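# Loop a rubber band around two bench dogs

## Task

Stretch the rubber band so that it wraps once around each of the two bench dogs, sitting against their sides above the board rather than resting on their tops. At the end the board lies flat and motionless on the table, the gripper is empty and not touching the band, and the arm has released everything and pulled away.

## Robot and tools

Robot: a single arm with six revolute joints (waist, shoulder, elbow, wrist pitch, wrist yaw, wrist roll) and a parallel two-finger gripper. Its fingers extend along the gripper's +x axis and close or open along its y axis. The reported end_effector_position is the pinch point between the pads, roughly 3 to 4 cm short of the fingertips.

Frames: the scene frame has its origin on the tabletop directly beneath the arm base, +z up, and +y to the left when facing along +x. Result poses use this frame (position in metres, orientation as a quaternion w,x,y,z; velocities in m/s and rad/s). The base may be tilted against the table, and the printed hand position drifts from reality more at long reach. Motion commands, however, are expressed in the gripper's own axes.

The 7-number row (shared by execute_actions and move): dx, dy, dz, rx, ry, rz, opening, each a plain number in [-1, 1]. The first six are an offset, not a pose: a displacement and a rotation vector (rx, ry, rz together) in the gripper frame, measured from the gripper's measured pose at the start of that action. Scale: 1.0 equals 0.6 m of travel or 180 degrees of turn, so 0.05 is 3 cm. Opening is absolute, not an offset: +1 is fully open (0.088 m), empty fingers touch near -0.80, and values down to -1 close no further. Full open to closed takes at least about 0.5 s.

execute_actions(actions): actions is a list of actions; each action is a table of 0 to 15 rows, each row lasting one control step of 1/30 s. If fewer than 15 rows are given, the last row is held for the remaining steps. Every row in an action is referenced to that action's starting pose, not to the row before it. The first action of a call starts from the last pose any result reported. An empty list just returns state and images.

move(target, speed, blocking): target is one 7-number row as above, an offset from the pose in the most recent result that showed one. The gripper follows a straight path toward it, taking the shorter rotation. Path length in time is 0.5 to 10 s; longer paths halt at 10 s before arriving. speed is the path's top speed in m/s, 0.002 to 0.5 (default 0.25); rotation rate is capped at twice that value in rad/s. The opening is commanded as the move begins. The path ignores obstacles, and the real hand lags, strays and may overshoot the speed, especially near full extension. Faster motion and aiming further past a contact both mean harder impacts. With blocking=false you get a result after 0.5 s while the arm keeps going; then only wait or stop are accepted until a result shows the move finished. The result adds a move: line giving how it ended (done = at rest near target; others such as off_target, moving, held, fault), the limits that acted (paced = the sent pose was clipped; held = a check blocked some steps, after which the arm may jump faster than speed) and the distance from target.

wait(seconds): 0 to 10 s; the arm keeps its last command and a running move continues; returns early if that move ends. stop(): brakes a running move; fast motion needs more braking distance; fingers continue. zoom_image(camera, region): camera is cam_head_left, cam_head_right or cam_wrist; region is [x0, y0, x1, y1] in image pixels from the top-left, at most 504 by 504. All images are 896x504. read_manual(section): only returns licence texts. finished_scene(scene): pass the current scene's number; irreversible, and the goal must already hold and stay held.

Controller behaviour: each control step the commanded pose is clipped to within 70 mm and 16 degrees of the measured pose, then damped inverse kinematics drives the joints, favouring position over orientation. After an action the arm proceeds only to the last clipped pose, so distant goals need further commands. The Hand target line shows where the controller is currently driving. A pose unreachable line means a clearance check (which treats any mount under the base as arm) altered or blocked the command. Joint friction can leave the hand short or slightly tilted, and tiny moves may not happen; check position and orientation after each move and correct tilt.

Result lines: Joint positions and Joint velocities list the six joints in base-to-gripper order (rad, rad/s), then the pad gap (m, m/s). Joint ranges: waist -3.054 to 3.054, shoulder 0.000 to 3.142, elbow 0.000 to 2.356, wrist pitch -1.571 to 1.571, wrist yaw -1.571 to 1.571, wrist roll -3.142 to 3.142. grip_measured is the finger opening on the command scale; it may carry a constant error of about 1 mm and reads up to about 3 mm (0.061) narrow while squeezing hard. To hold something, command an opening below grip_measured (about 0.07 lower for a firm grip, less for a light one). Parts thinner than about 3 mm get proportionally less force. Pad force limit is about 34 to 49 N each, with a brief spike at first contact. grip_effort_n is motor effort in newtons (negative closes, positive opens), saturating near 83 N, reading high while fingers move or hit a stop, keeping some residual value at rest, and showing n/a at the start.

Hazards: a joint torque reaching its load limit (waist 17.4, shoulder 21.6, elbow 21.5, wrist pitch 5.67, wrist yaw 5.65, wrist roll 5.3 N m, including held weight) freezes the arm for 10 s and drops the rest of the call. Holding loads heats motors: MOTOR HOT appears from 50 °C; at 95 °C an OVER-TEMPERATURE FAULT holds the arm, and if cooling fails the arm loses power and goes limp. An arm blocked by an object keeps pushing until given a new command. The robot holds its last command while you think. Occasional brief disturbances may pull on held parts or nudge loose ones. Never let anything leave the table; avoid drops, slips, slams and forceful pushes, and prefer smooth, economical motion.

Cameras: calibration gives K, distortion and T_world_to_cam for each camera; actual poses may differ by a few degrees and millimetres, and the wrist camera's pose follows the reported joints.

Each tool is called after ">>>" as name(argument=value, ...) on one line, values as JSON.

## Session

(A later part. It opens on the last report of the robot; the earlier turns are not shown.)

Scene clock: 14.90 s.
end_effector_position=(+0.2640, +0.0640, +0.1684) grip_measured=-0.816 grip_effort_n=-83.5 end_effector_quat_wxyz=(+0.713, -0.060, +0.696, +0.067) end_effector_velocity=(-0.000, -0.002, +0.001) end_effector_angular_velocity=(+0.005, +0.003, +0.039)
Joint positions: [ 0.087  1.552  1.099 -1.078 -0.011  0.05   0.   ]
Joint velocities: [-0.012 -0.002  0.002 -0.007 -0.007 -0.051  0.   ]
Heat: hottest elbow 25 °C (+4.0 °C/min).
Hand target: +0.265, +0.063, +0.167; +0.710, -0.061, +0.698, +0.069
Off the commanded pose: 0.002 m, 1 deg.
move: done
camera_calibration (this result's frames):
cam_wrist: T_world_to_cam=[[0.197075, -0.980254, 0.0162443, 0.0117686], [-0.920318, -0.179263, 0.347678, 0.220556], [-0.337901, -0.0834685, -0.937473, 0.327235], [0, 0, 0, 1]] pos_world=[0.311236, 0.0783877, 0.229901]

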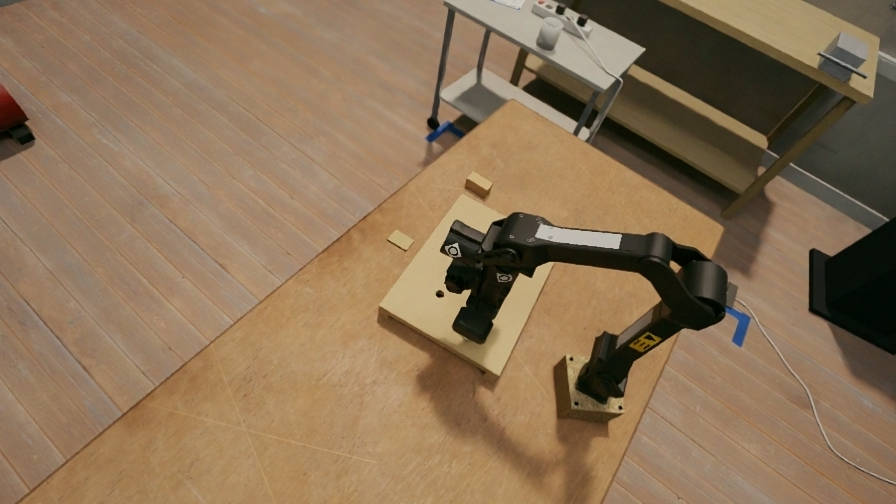

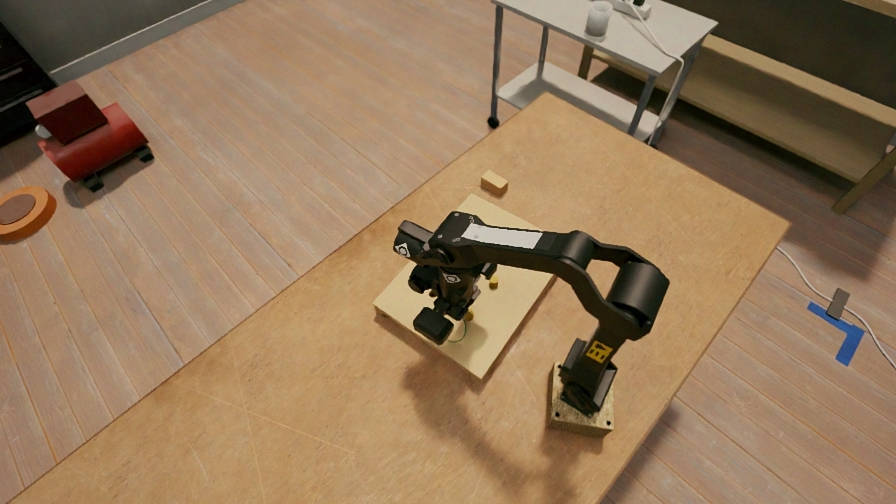

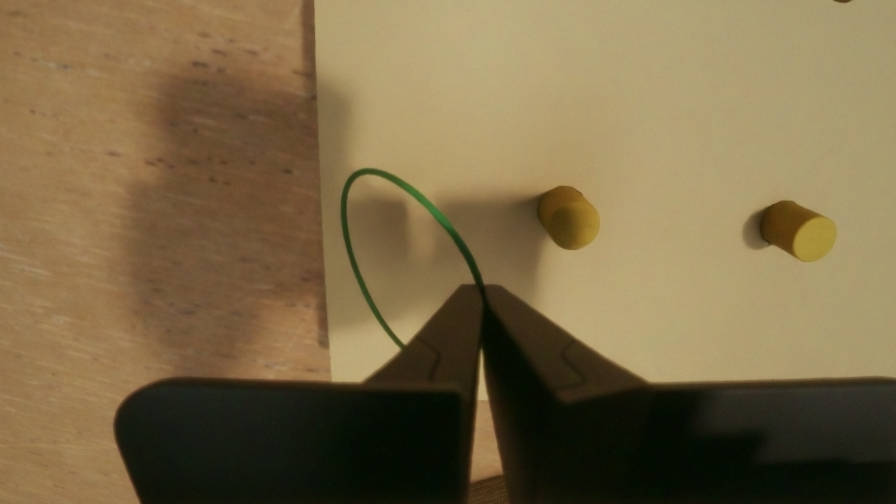

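>>> move(target=[0.075,-0.07,0,0,0.005,0,-1], speed=0.06)

Scene clock: 16.53 s.
end_effector_position=(+0.2752, +0.0239, +0.1287) grip_measured=-0.816 grip_effort_n=-83.5 end_effector_quat_wxyz=(+0.714, -0.060, +0.695, +0.064) end_effector_velocity=(+0.003, -0.003, -0.002) end_effector_angular_velocity=(-0.007, -0.013, +0.015)
Joint positions: [-0.065  1.617  0.999 -0.913 -0.013 -0.097  0.   ]
Joint velocities: [-0.007  0.002 -0.007  0.022  0.007 -0.022  0.   ]
Heat: hottest elbow 25 °C (+3.6 °C/min).
Hand target: +0.273, +0.023, +0.123; +0.707, -0.061, +0.701, +0.066
Off the commanded pose: 0.006 m, 1 deg.
move: done
camera_calibration (this result's frames):
cam_wrist: T_world_to_cam=[[0.192921, -0.980994, 0.0207745, -0.02851], [-0.921912, -0.173972, 0.34614, 0.238004], [-0.335947, -0.0859298, -0.937953, 0.28999], [0, 0, 0, 1]] pos_world=[0.32234, 0.0383565, 0.190206]

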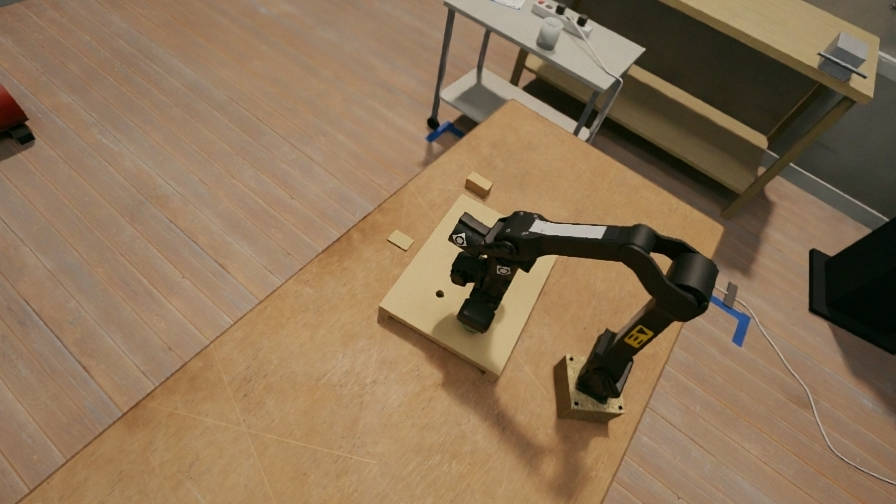

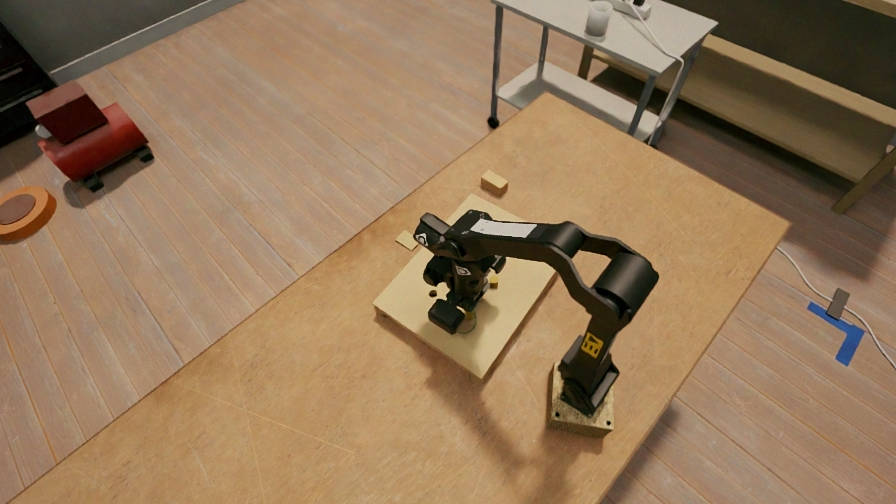

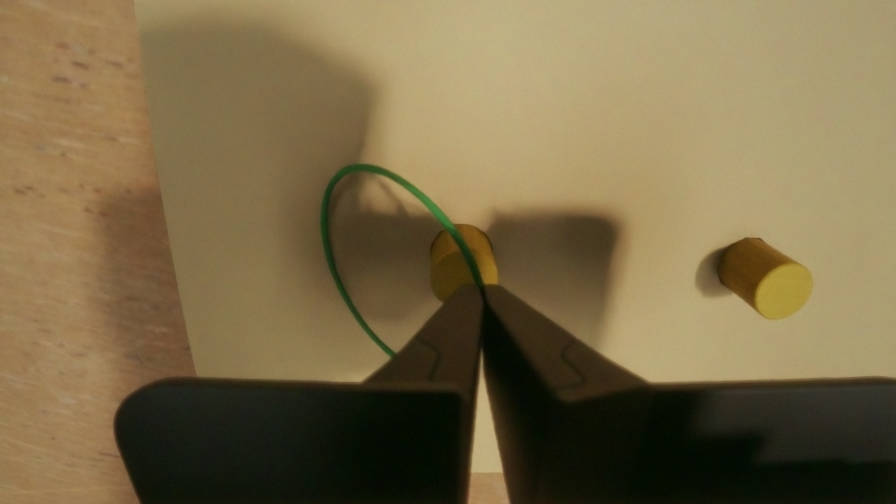

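>>> move(target=[0.025,-0.045,-0.008,0,0.006,0,-1], speed=0.05)

>>> move(target=[0.04,-0.015,-0.005,0,0.006,0,-1], speed=0.04)

Scene clock: 17.57 s.
end_effector_position=(+0.2784, -0.0024, +0.1190) grip_measured=-0.816 grip_effort_n=-83.5 end_effector_quat_wxyz=(+0.714, -0.060, +0.695, +0.061) end_effector_velocity=(+0.001, +0.002, -0.001) end_effector_angular_velocity=(+0.035, -0.003, +0.025)
Joint positions: [-0.159  1.643  0.984 -0.874 -0.013 -0.188  0.   ]
Joint velocities: [-0.012  0.002 -0.002  0.007 -0.037 -0.037  0.   ]
Heat: hottest elbow 25 °C (+3.4 °C/min).
Hand target: +0.276, -0.004, +0.114; +0.707, -0.061, +0.701, +0.063
Off the commanded pose: 0.006 m, 1 deg.
move: done
camera_calibration (this result's frames):
cam_wrist: T_world_to_cam=[[0.188781, -0.98172, 0.0242342, -0.0539512], [-0.92243, -0.168806, 0.347313, 0.239746], [-0.336874, -0.0879206, -0.937436, 0.279881], [0, 0, 0, 1]] pos_world=[0.325619, 0.0121131, 0.180411]

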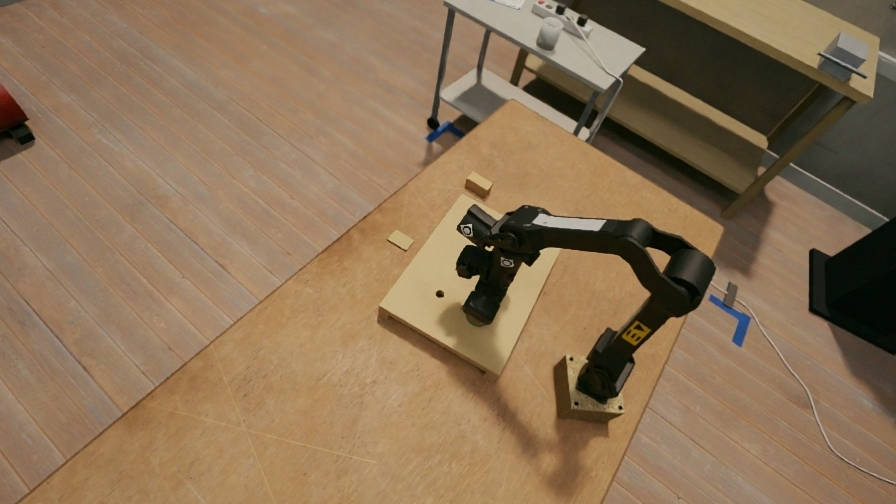

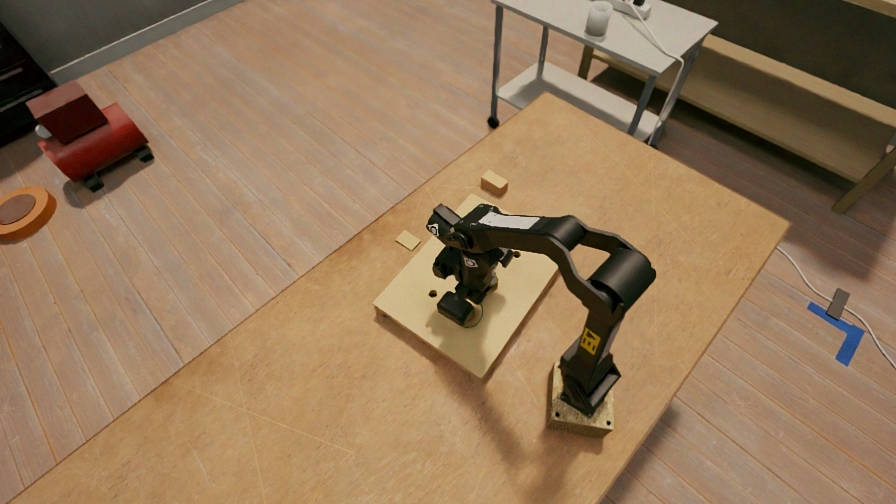

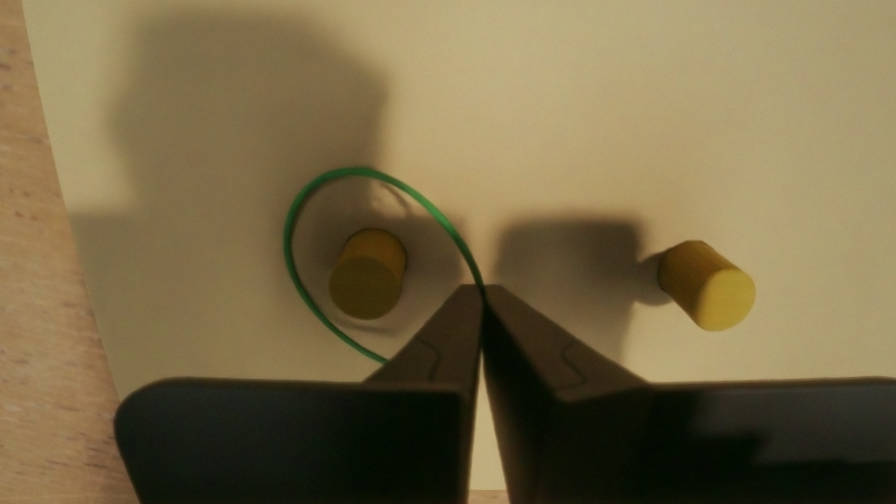

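Scene clock: 18.53 s.
end_effector_position=(+0.2806, -0.0106, +0.1004) grip_measured=-0.816 grip_effort_n=-83.5 end_effector_quat_wxyz=(+0.713, -0.059, +0.696, +0.059) end_effector_velocity=(+0.004, +0.000, -0.001) end_effector_angular_velocity=(+0.006, -0.017, +0.005)
Joint positions: [-0.188  1.687  0.951 -0.798 -0.012 -0.212  0.   ]
Joint velocities: [-0.002  0.002 -0.002  0.022 -0.007 -0.007  0.   ]
Heat: hottest elbow 25 °C (+3.2 °C/min).
Hand target: +0.278, -0.012, +0.095; +0.707, -0.061, +0.702, +0.060
Off the commanded pose: 0.006 m, 1 deg.
move: done
camera_calibration (this result's frames):
cam_wrist: T_world_to_cam=[[0.184657, -0.982475, 0.02537, -0.0609193], [-0.92284, -0.164454, 0.348311, 0.246927], [-0.338034, -0.0877305, -0.937036, 0.262783], [0, 0, 0, 1]] pos_world=[0.327953, 0.00381064, 0.161775]

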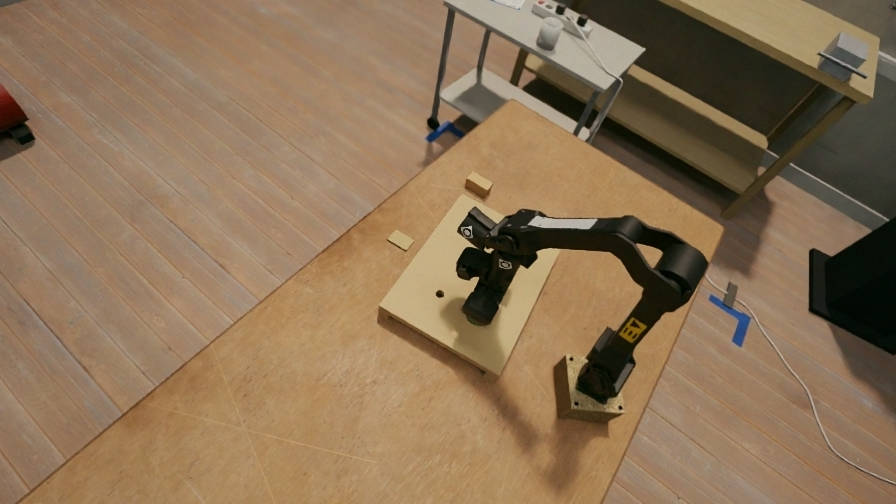

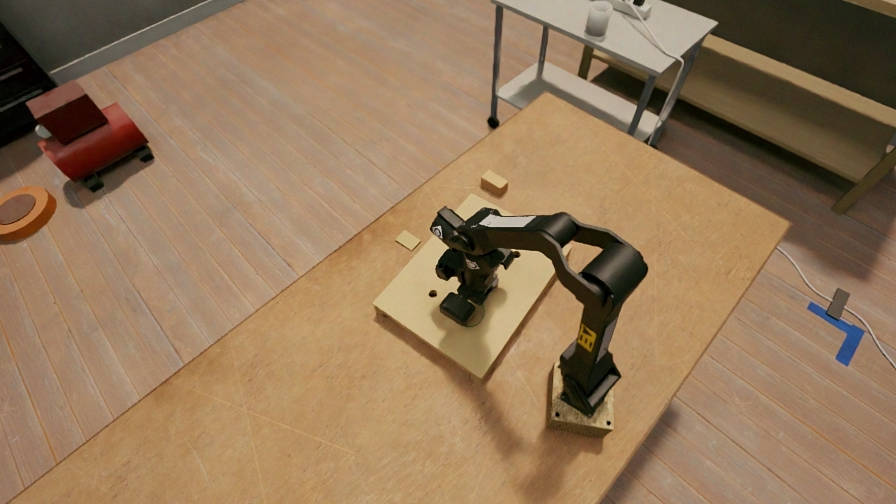

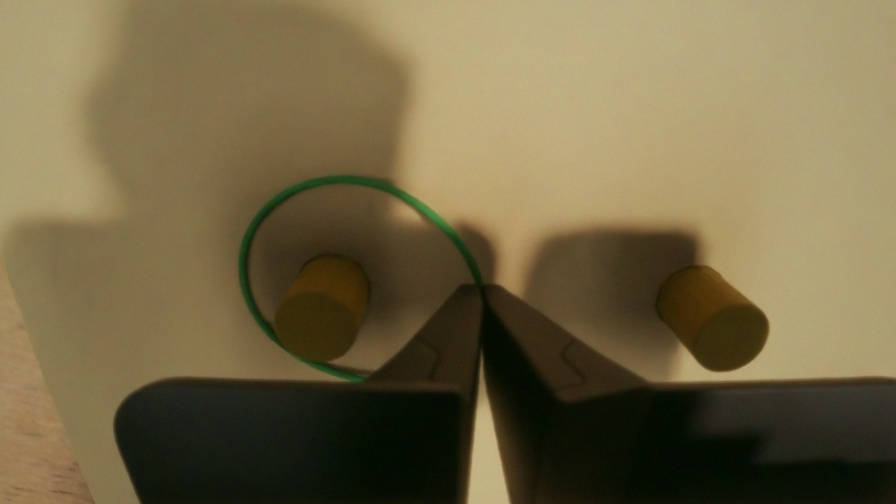

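>>> move(target=[-0.04,-0.06,0,0,0,0,-1], speed=0.05)

>>> move(target=[0,-0.085,0,0,0,0,-1], speed=0.04)

Scene clock: 19.97 s.
end_effector_position=(+0.2844, -0.0445, +0.1204) grip_measured=-0.816 grip_effort_n=-83.5 end_effector_quat_wxyz=(+0.709, -0.057, +0.700, +0.058) end_effector_velocity=(-0.003, -0.001, +0.002) end_effector_angular_velocity=(-0.006, +0.013, +0.019)
Joint positions: [-0.308  1.687  1.039 -0.899 -0.015 -0.329  0.   ]
Joint velocities: [-0.002 -0.002  0.007 -0.022  0.007 -0.022  0.   ]
Heat: hottest elbow 25 °C (+3.0 °C/min).
Hand target: +0.286, -0.046, +0.124; +0.713, -0.059, +0.696, +0.059
Off the commanded pose: 0.005 m, 1 deg.
move: done
camera_calibration (this result's frames):
cam_wrist: T_world_to_cam=[[0.181859, -0.983069, 0.022438, -0.094313], [-0.919093, -0.161824, 0.359278, 0.23561], [-0.349564, -0.0859607, -0.932961, 0.282655], [0, 0, 0, 1]] pos_world=[0.332506, -0.0302914, 0.181173]

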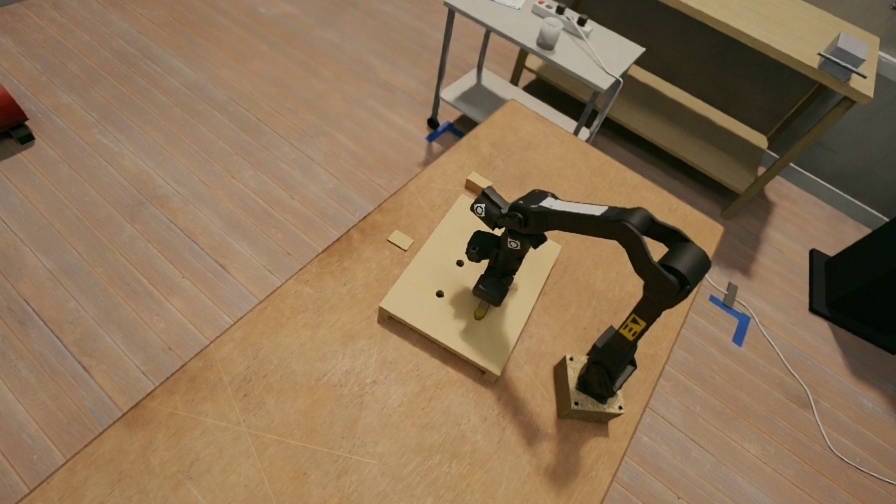

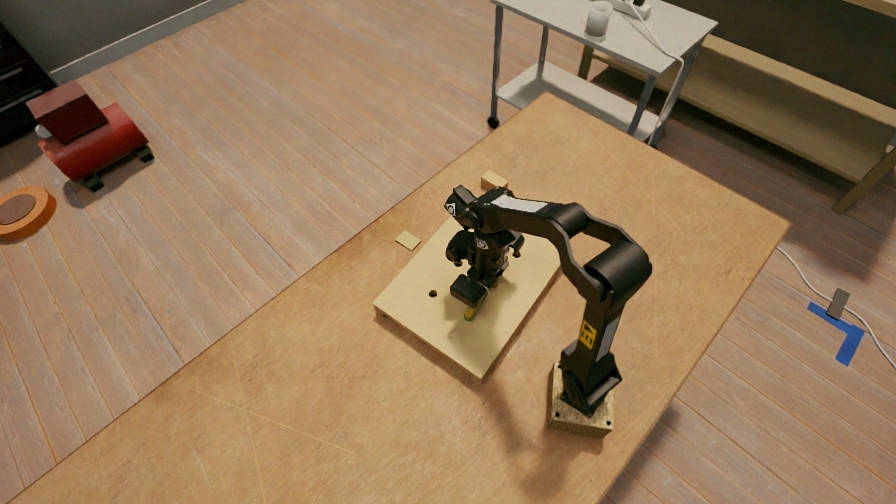

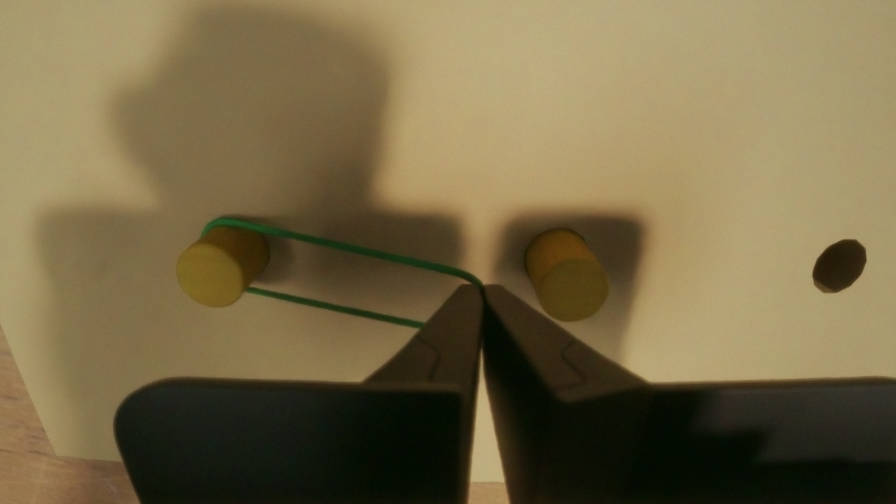

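Scene clock: 21.53 s.
end_effector_position=(+0.2913, -0.0890, +0.1211) grip_measured=-0.816 grip_effort_n=-83.5 end_effector_quat_wxyz=(+0.710, -0.055, +0.699, +0.063) end_effector_velocity=(-0.004, -0.002, -0.000) end_effector_angular_velocity=(-0.000, +0.023, -0.000)
Joint positions: [-0.455  1.75   1.113 -0.914 -0.029 -0.48   0.   ]
Joint velocities: [-0.007  0.007  0.007 -0.022  0.007 -0.007  0.   ]
Heat: hottest shoulder 25 °C (+2.8 °C/min).
Hand target: +0.293, -0.095, +0.121; +0.709, -0.057, +0.700, +0.058
Off the commanded pose: 0.006 m, 1 deg.
move: done
camera_calibration (this result's frames):
cam_wrist: T_world_to_cam=[[0.184928, -0.982661, 0.0133865, -0.139091], [-0.919507, -0.168204, 0.355267, 0.234514], [-0.346855, -0.0780079, -0.934669, 0.28207], [0, 0, 0, 1]] pos_world=[0.339196, -0.0752291, 0.182189]

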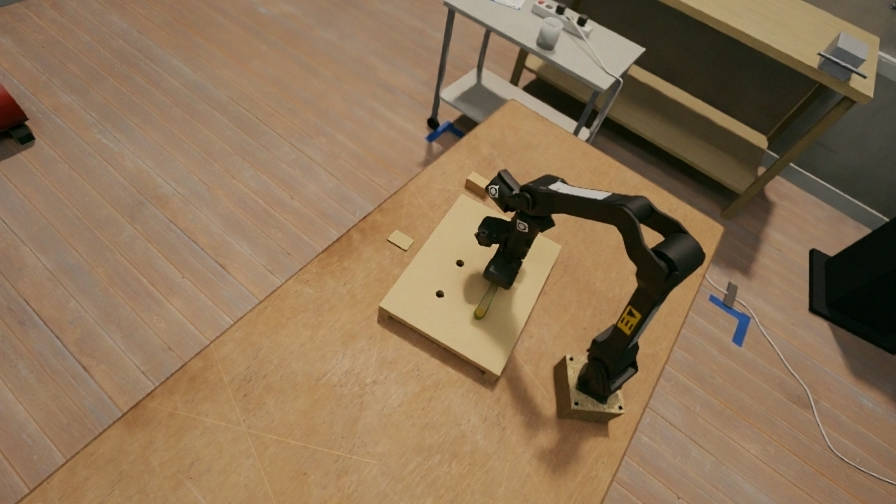

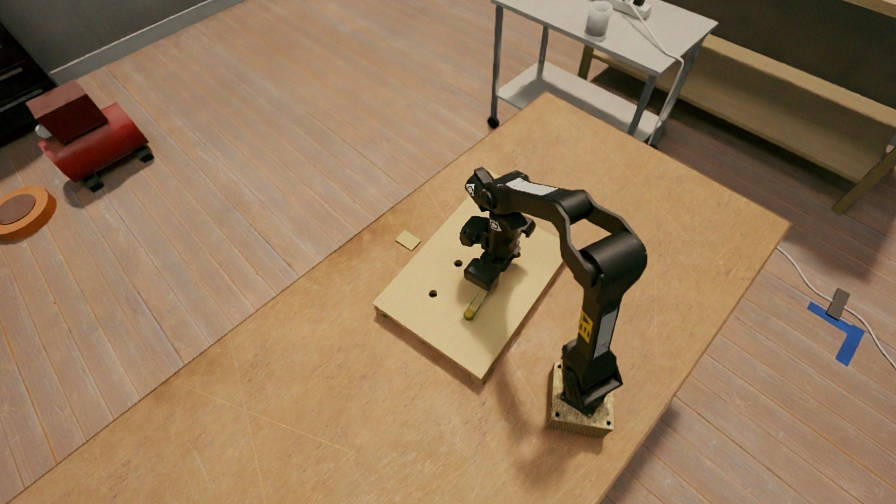

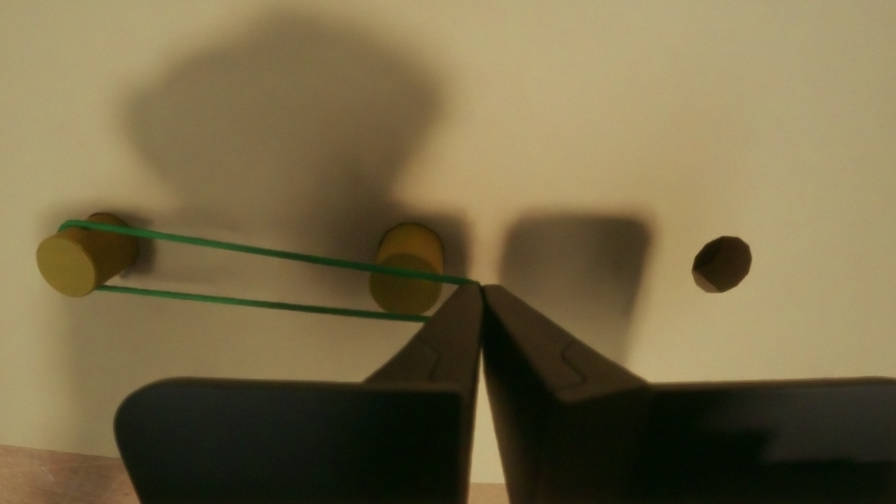

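>>> move(target=[0.01,-0.024,0.014,0,0,-0.004,-1], speed=0.03)

Scene clock: 22.50 s.
end_effector_position=(+0.2987, -0.0941, +0.1158) grip_measured=-0.816 grip_effort_n=-83.5 end_effector_quat_wxyz=(+0.710, -0.054, +0.699, +0.066) end_effector_velocity=(+0.003, -0.001, -0.000) end_effector_angular_velocity=(+0.004, -0.009, +0.005)
Joint positions: [-0.466  1.792  1.142 -0.904 -0.034 -0.494  0.   ]
Joint velocities: [-0.002  0.007  0.007  0.007 -0.007 -0.007  0.   ]
Heat: hottest shoulder 25 °C (+2.7 °C/min).
Hand target: +0.302, -0.102, +0.115; +0.711, -0.059, +0.699, +0.058
Off the commanded pose: 0.008 m, 1 deg.
move: done
camera_calibration (this result's frames):
cam_wrist: T_world_to_cam=[[0.188691, -0.98201, 0.00726735, -0.145816], [-0.918272, -0.173811, 0.35576, 0.241456], [-0.348097, -0.0738021, -0.934549, 0.280021], [0, 0, 0, 1]] pos_world=[0.346711, -0.0805587, 0.176853]

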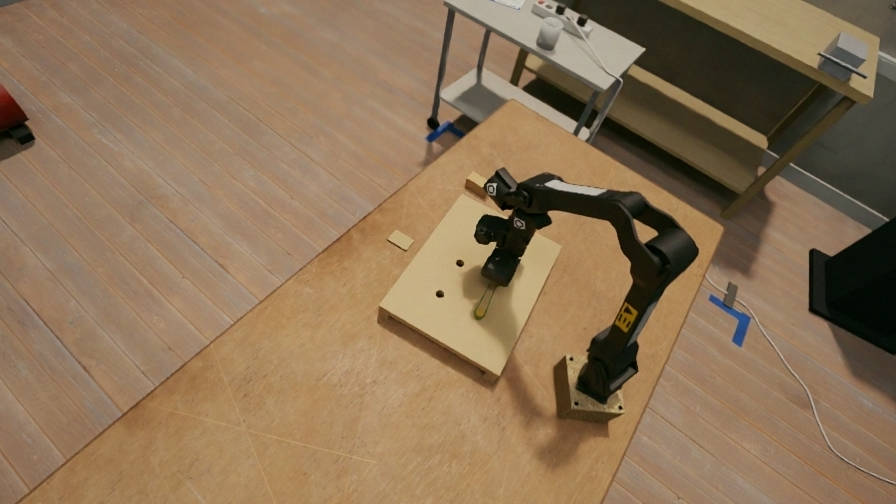

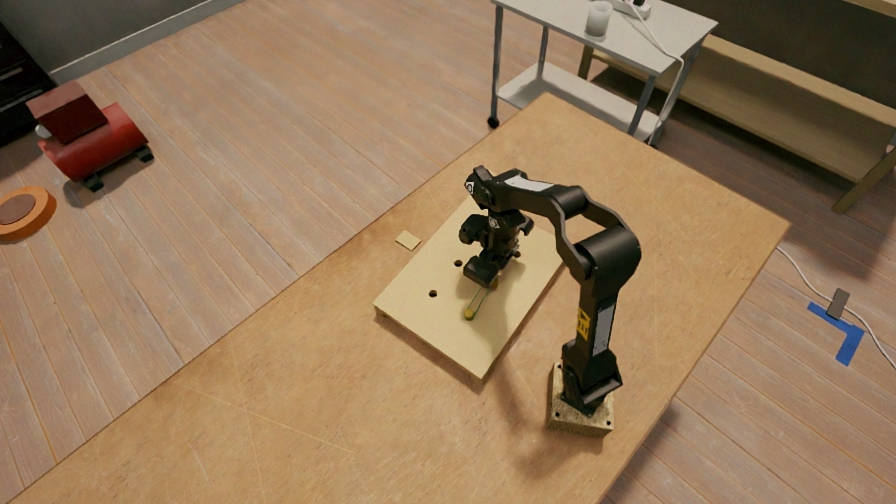

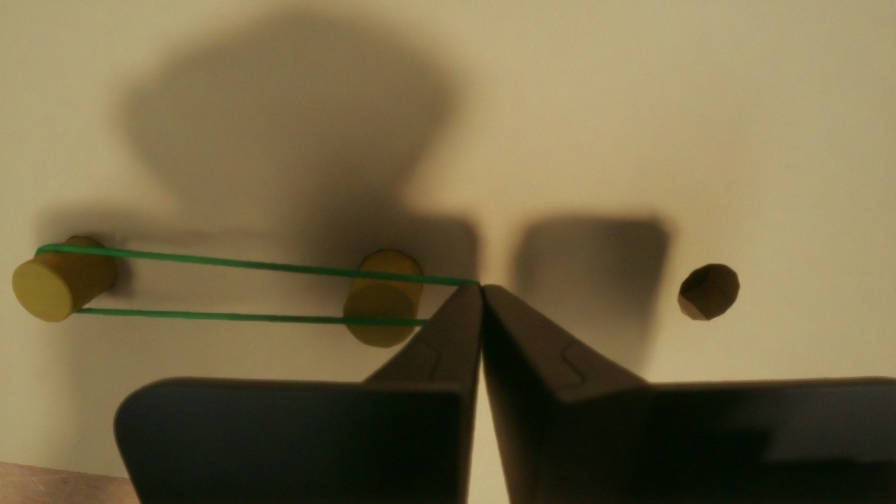

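Good. Lower so the tip is ~8 mm under the dog top, holding tension offset.

>>> move(target=[0.032,-0.017,0,0,0,-0.008,-1], speed=0.03)

Scene clock: 23.60 s.
end_effector_position=(+0.3031, -0.0969, +0.1022) grip_measured=-0.816 grip_effort_n=-83.5 end_effector_quat_wxyz=(+0.716, -0.060, +0.693, +0.065) end_effector_velocity=(-0.003, -0.000, -0.001) end_effector_angular_velocity=(+0.011, +0.009, +0.000)
Joint positions: [-0.468  1.817  1.114 -0.831 -0.032 -0.502  0.   ]
Joint velocities: [-0.007  0.002 -0.002 -0.007 -0.007 -0.007  0.   ]
Heat: hottest shoulder 25 °C (+2.5 °C/min).
Hand target: +0.301, -0.104, +0.097; +0.711, -0.063, +0.698, +0.057
Off the commanded pose: 0.009 m, 1 deg.
move: off_target
camera_calibration (this result's frames):
cam_wrist: T_world_to_cam=[[0.194651, -0.980689, 0.0189759, -0.152091], [-0.923546, -0.176724, 0.340341, 0.252736], [-0.330415, -0.0837731, -0.94011, 0.262892], [0, 0, 0, 1]] pos_world=[0.349882, -0.082466, 0.164017]

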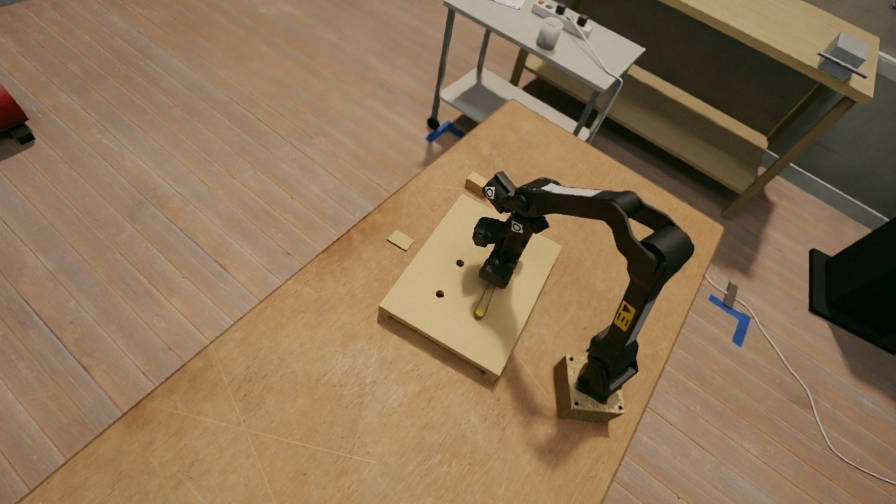

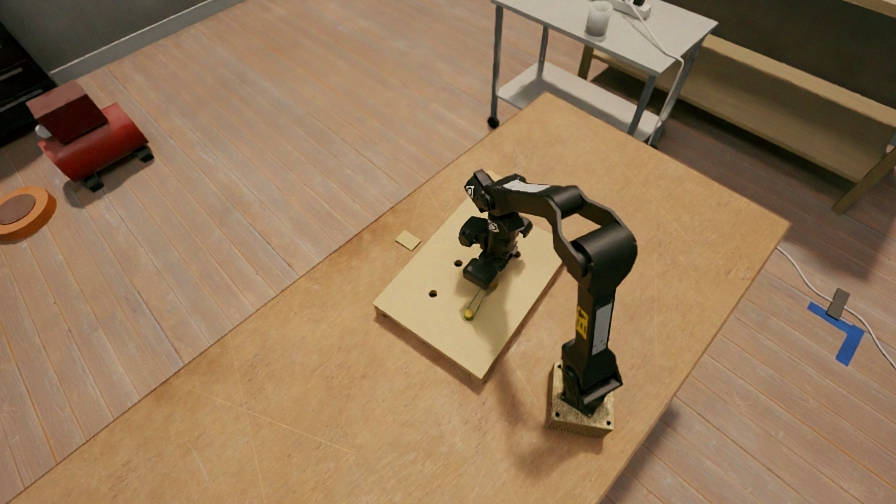

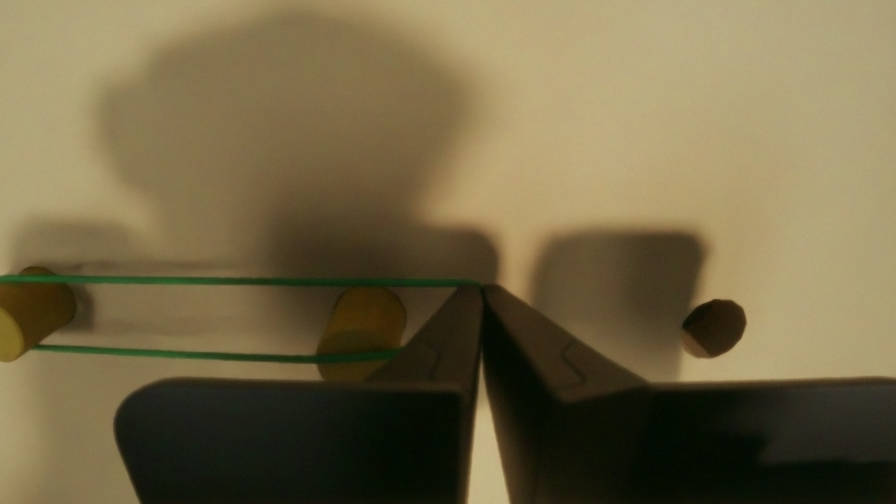

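Now sweep -z.

>>> move(target=[0.012,-0.013,-0.045,0,0.008,-0.006,-1], speed=0.03)

Scene clock: 24.90 s.
end_effector_position=(+0.2813, -0.1021, +0.0923) grip_measured=-0.816 grip_effort_n=-83.5 end_effector_quat_wxyz=(+0.707, -0.061, +0.701, +0.069) end_effector_velocity=(-0.004, +0.003, +0.001) end_effector_angular_velocity=(+0.023, -0.001, +0.015)
Joint positions: [-0.505  1.788  1.032 -0.802 -0.027 -0.546  0.   ]
Joint velocities: [-0.007 -0.012 -0.012 -0.007 -0.022 -0.022  0.   ]
Heat: hottest elbow 26 °C (+4.8 °C/min).
Hand target: +0.278, -0.109, +0.094; +0.707, -0.067, +0.701, +0.058
Off the commanded pose: 0.008 m, 1 deg.
move: done
camera_calibration (this result's frames):
cam_wrist: T_world_to_cam=[[0.20137, -0.979434, 0.012612, -0.153999], [-0.914089, -0.183277, 0.361733, 0.229673], [-0.351982, -0.0843706, -0.932197, 0.251201], [0, 0, 0, 1]] pos_world=[0.329371, -0.0875438, 0.15303]

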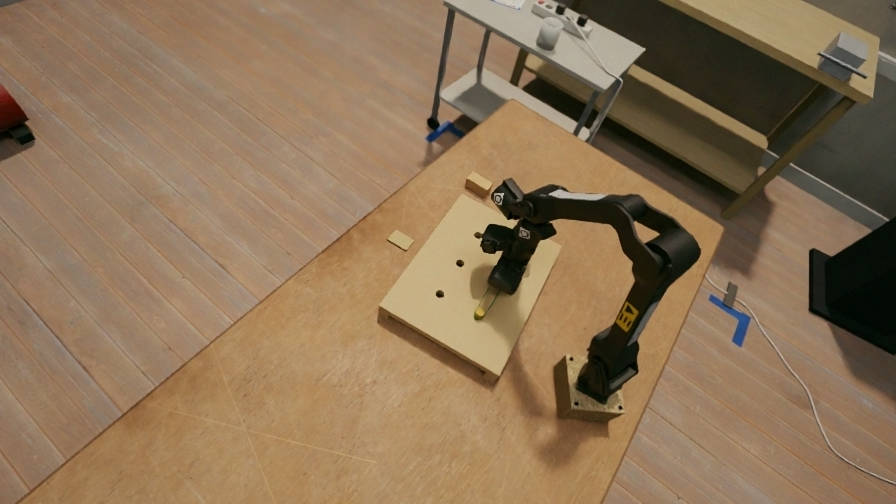

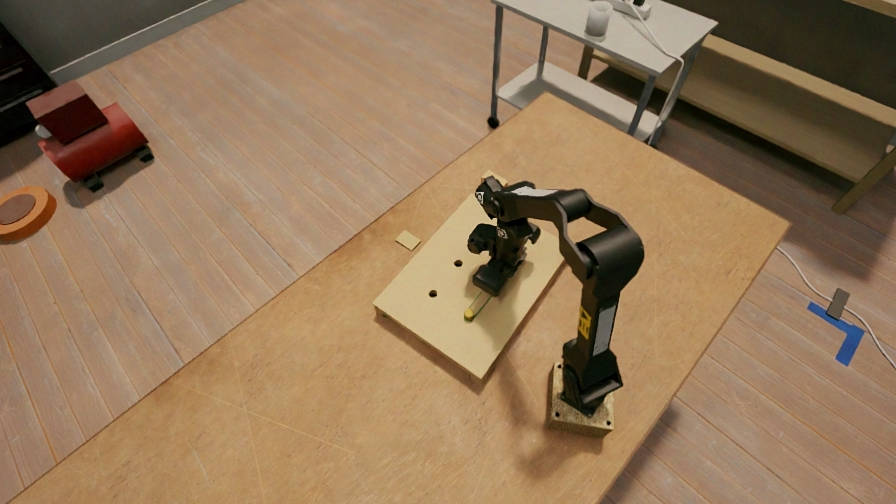

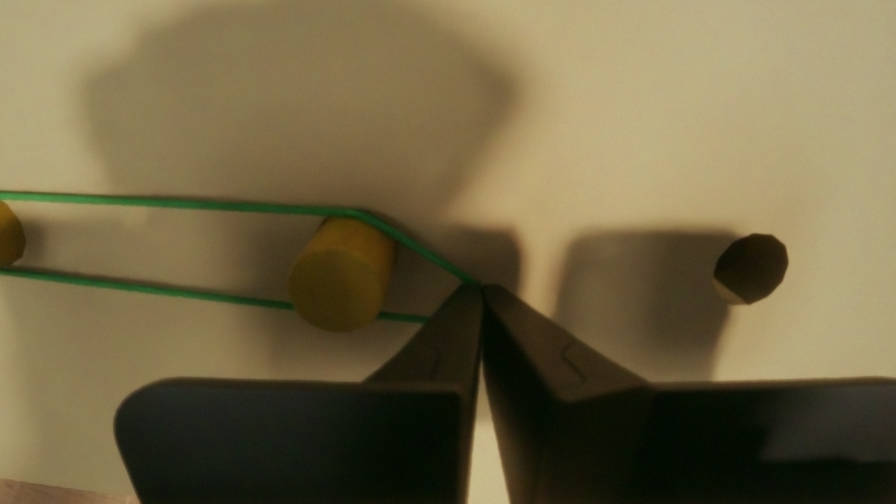

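>>> move(target=[0,-0.004,0.008,0,0,0,-0.6], speed=0.03)

>>> move(target=[-0.02,-0.004,0,0,0,0,-0.6], speed=0.03)

Scene clock: 25.70 s.
end_effector_position=(+0.2856, -0.1042, +0.0948) grip_measured=-0.604 grip_effort_n=18.8 end_effector_quat_wxyz=(+0.710, -0.064, +0.698, +0.067) end_effector_velocity=(-0.001, +0.001, -0.002) end_effector_angular_velocity=(+0.011, +0.009, -0.010)
Joint positions: [-0.505  1.792  1.048 -0.804 -0.024 -0.547  0.009]
Joint velocities: [-0.002  0.007  0.002 -0.007 -0.007  0.007  0.   ]
Heat: hottest elbow 26 °C (+4.7 °C/min).
Hand target: +0.286, -0.104, +0.092; +0.707, -0.061, +0.701, +0.069
Off the commanded pose: 0.003 m, 1 deg.
move: done
camera_calibration (this result's frames):
cam_wrist: T_world_to_cam=[[0.20208, -0.979152, 0.0206009, -0.157811], [-0.917169, -0.181827, 0.354599, 0.234041], [-0.343461, -0.0905518, -0.934792, 0.252028], [0, 0, 0, 1]] pos_world=[0.333107, -0.0891447, 0.155854]

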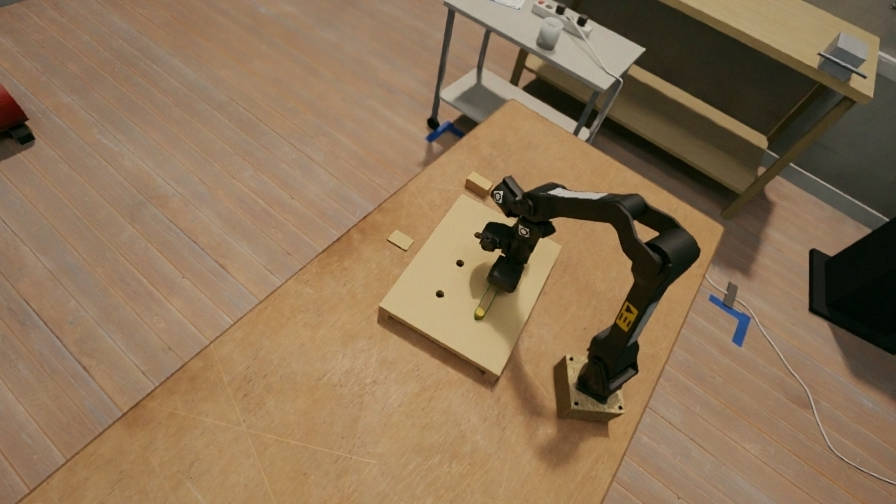

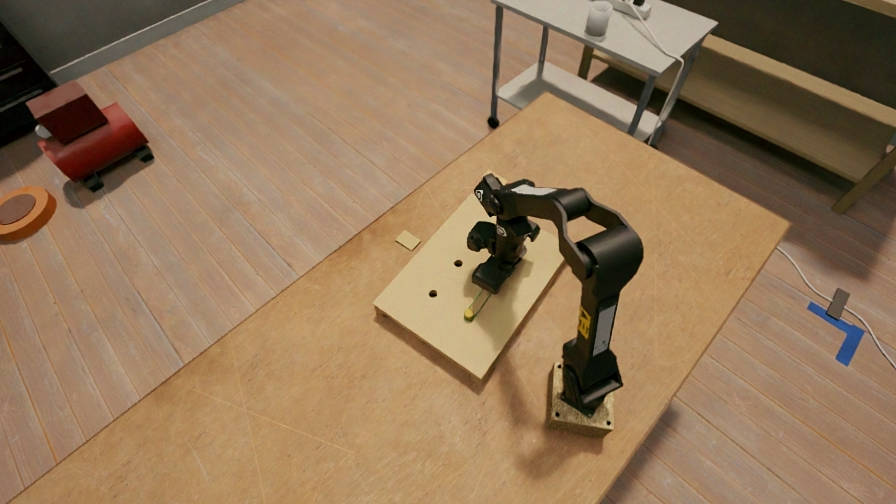

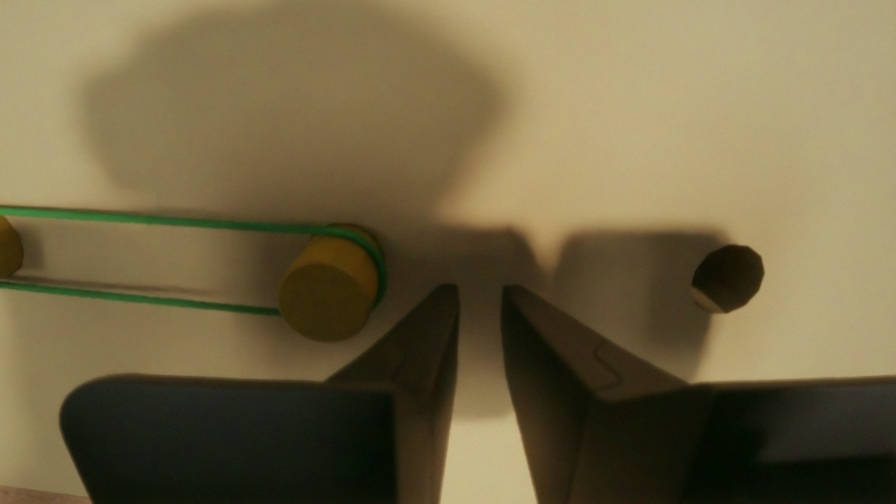

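Scene clock: 26.50 s.
end_effector_position=(+0.2841, -0.1050, +0.1020) grip_measured=-0.603 grip_effort_n=19.3 end_effector_quat_wxyz=(+0.706, -0.060, +0.702, +0.067) end_effector_velocity=(-0.001, +0.003, +0.000) end_effector_angular_velocity=(+0.023, -0.001, +0.005)
Joint positions: [-0.51   1.785  1.072 -0.849 -0.024 -0.547  0.009]
Joint velocities: [-0.002 -0.002 -0.002 -0.007 -0.022 -0.007 -0.   ]
Heat: hottest elbow 26 °C (+4.5 °C/min).
Hand target: +0.286, -0.107, +0.107; +0.710, -0.064, +0.698, +0.066
Off the commanded pose: 0.005 m, 1 deg.
move: done
camera_calibration (this result's frames):
cam_wrist: T_world_to_cam=[[0.198011, -0.980112, 0.0131013, -0.156632], [-0.913227, -0.17961, 0.365727, 0.227923], [-0.3561, -0.0843825, -0.93063, 0.262032], [0, 0, 0, 1]] pos_world=[0.33247, -0.0904689, 0.16255]

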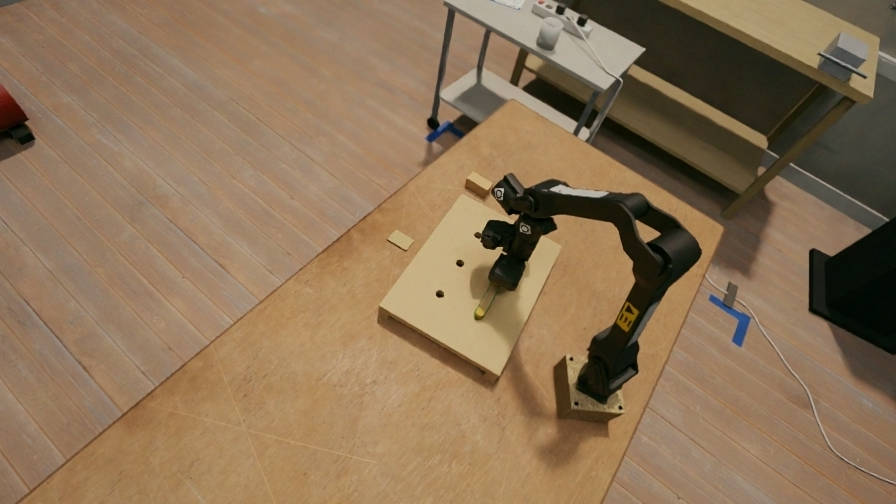

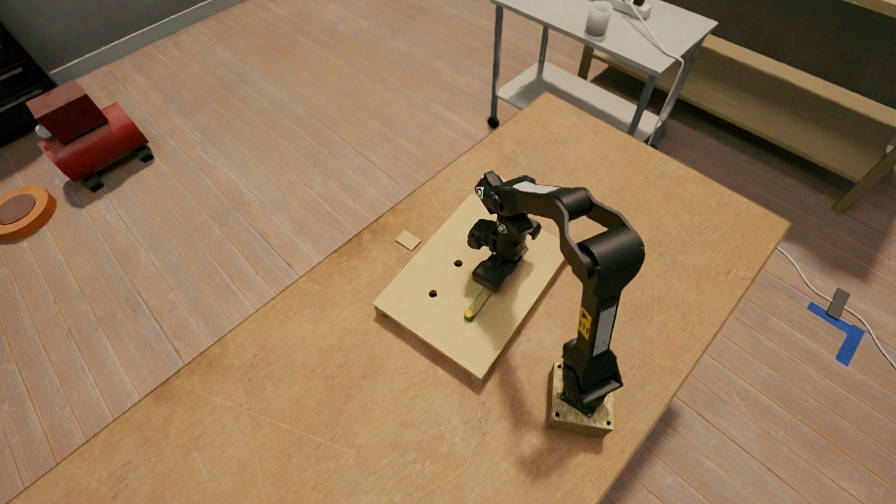

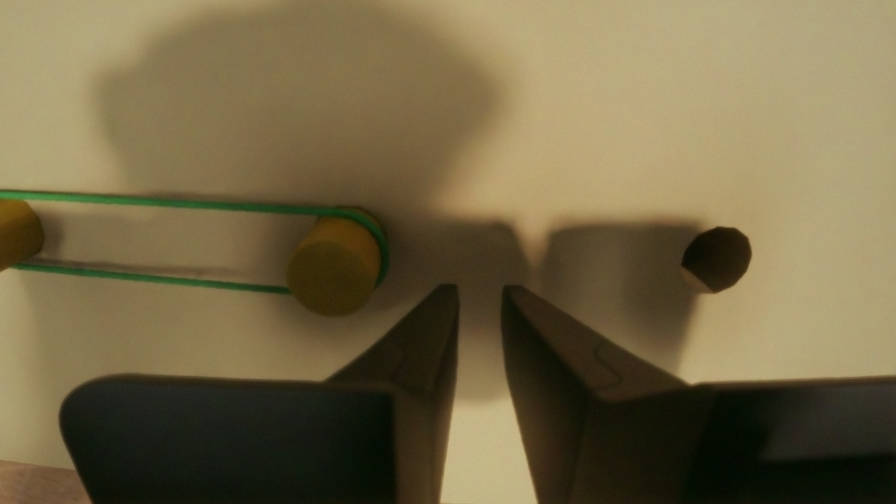

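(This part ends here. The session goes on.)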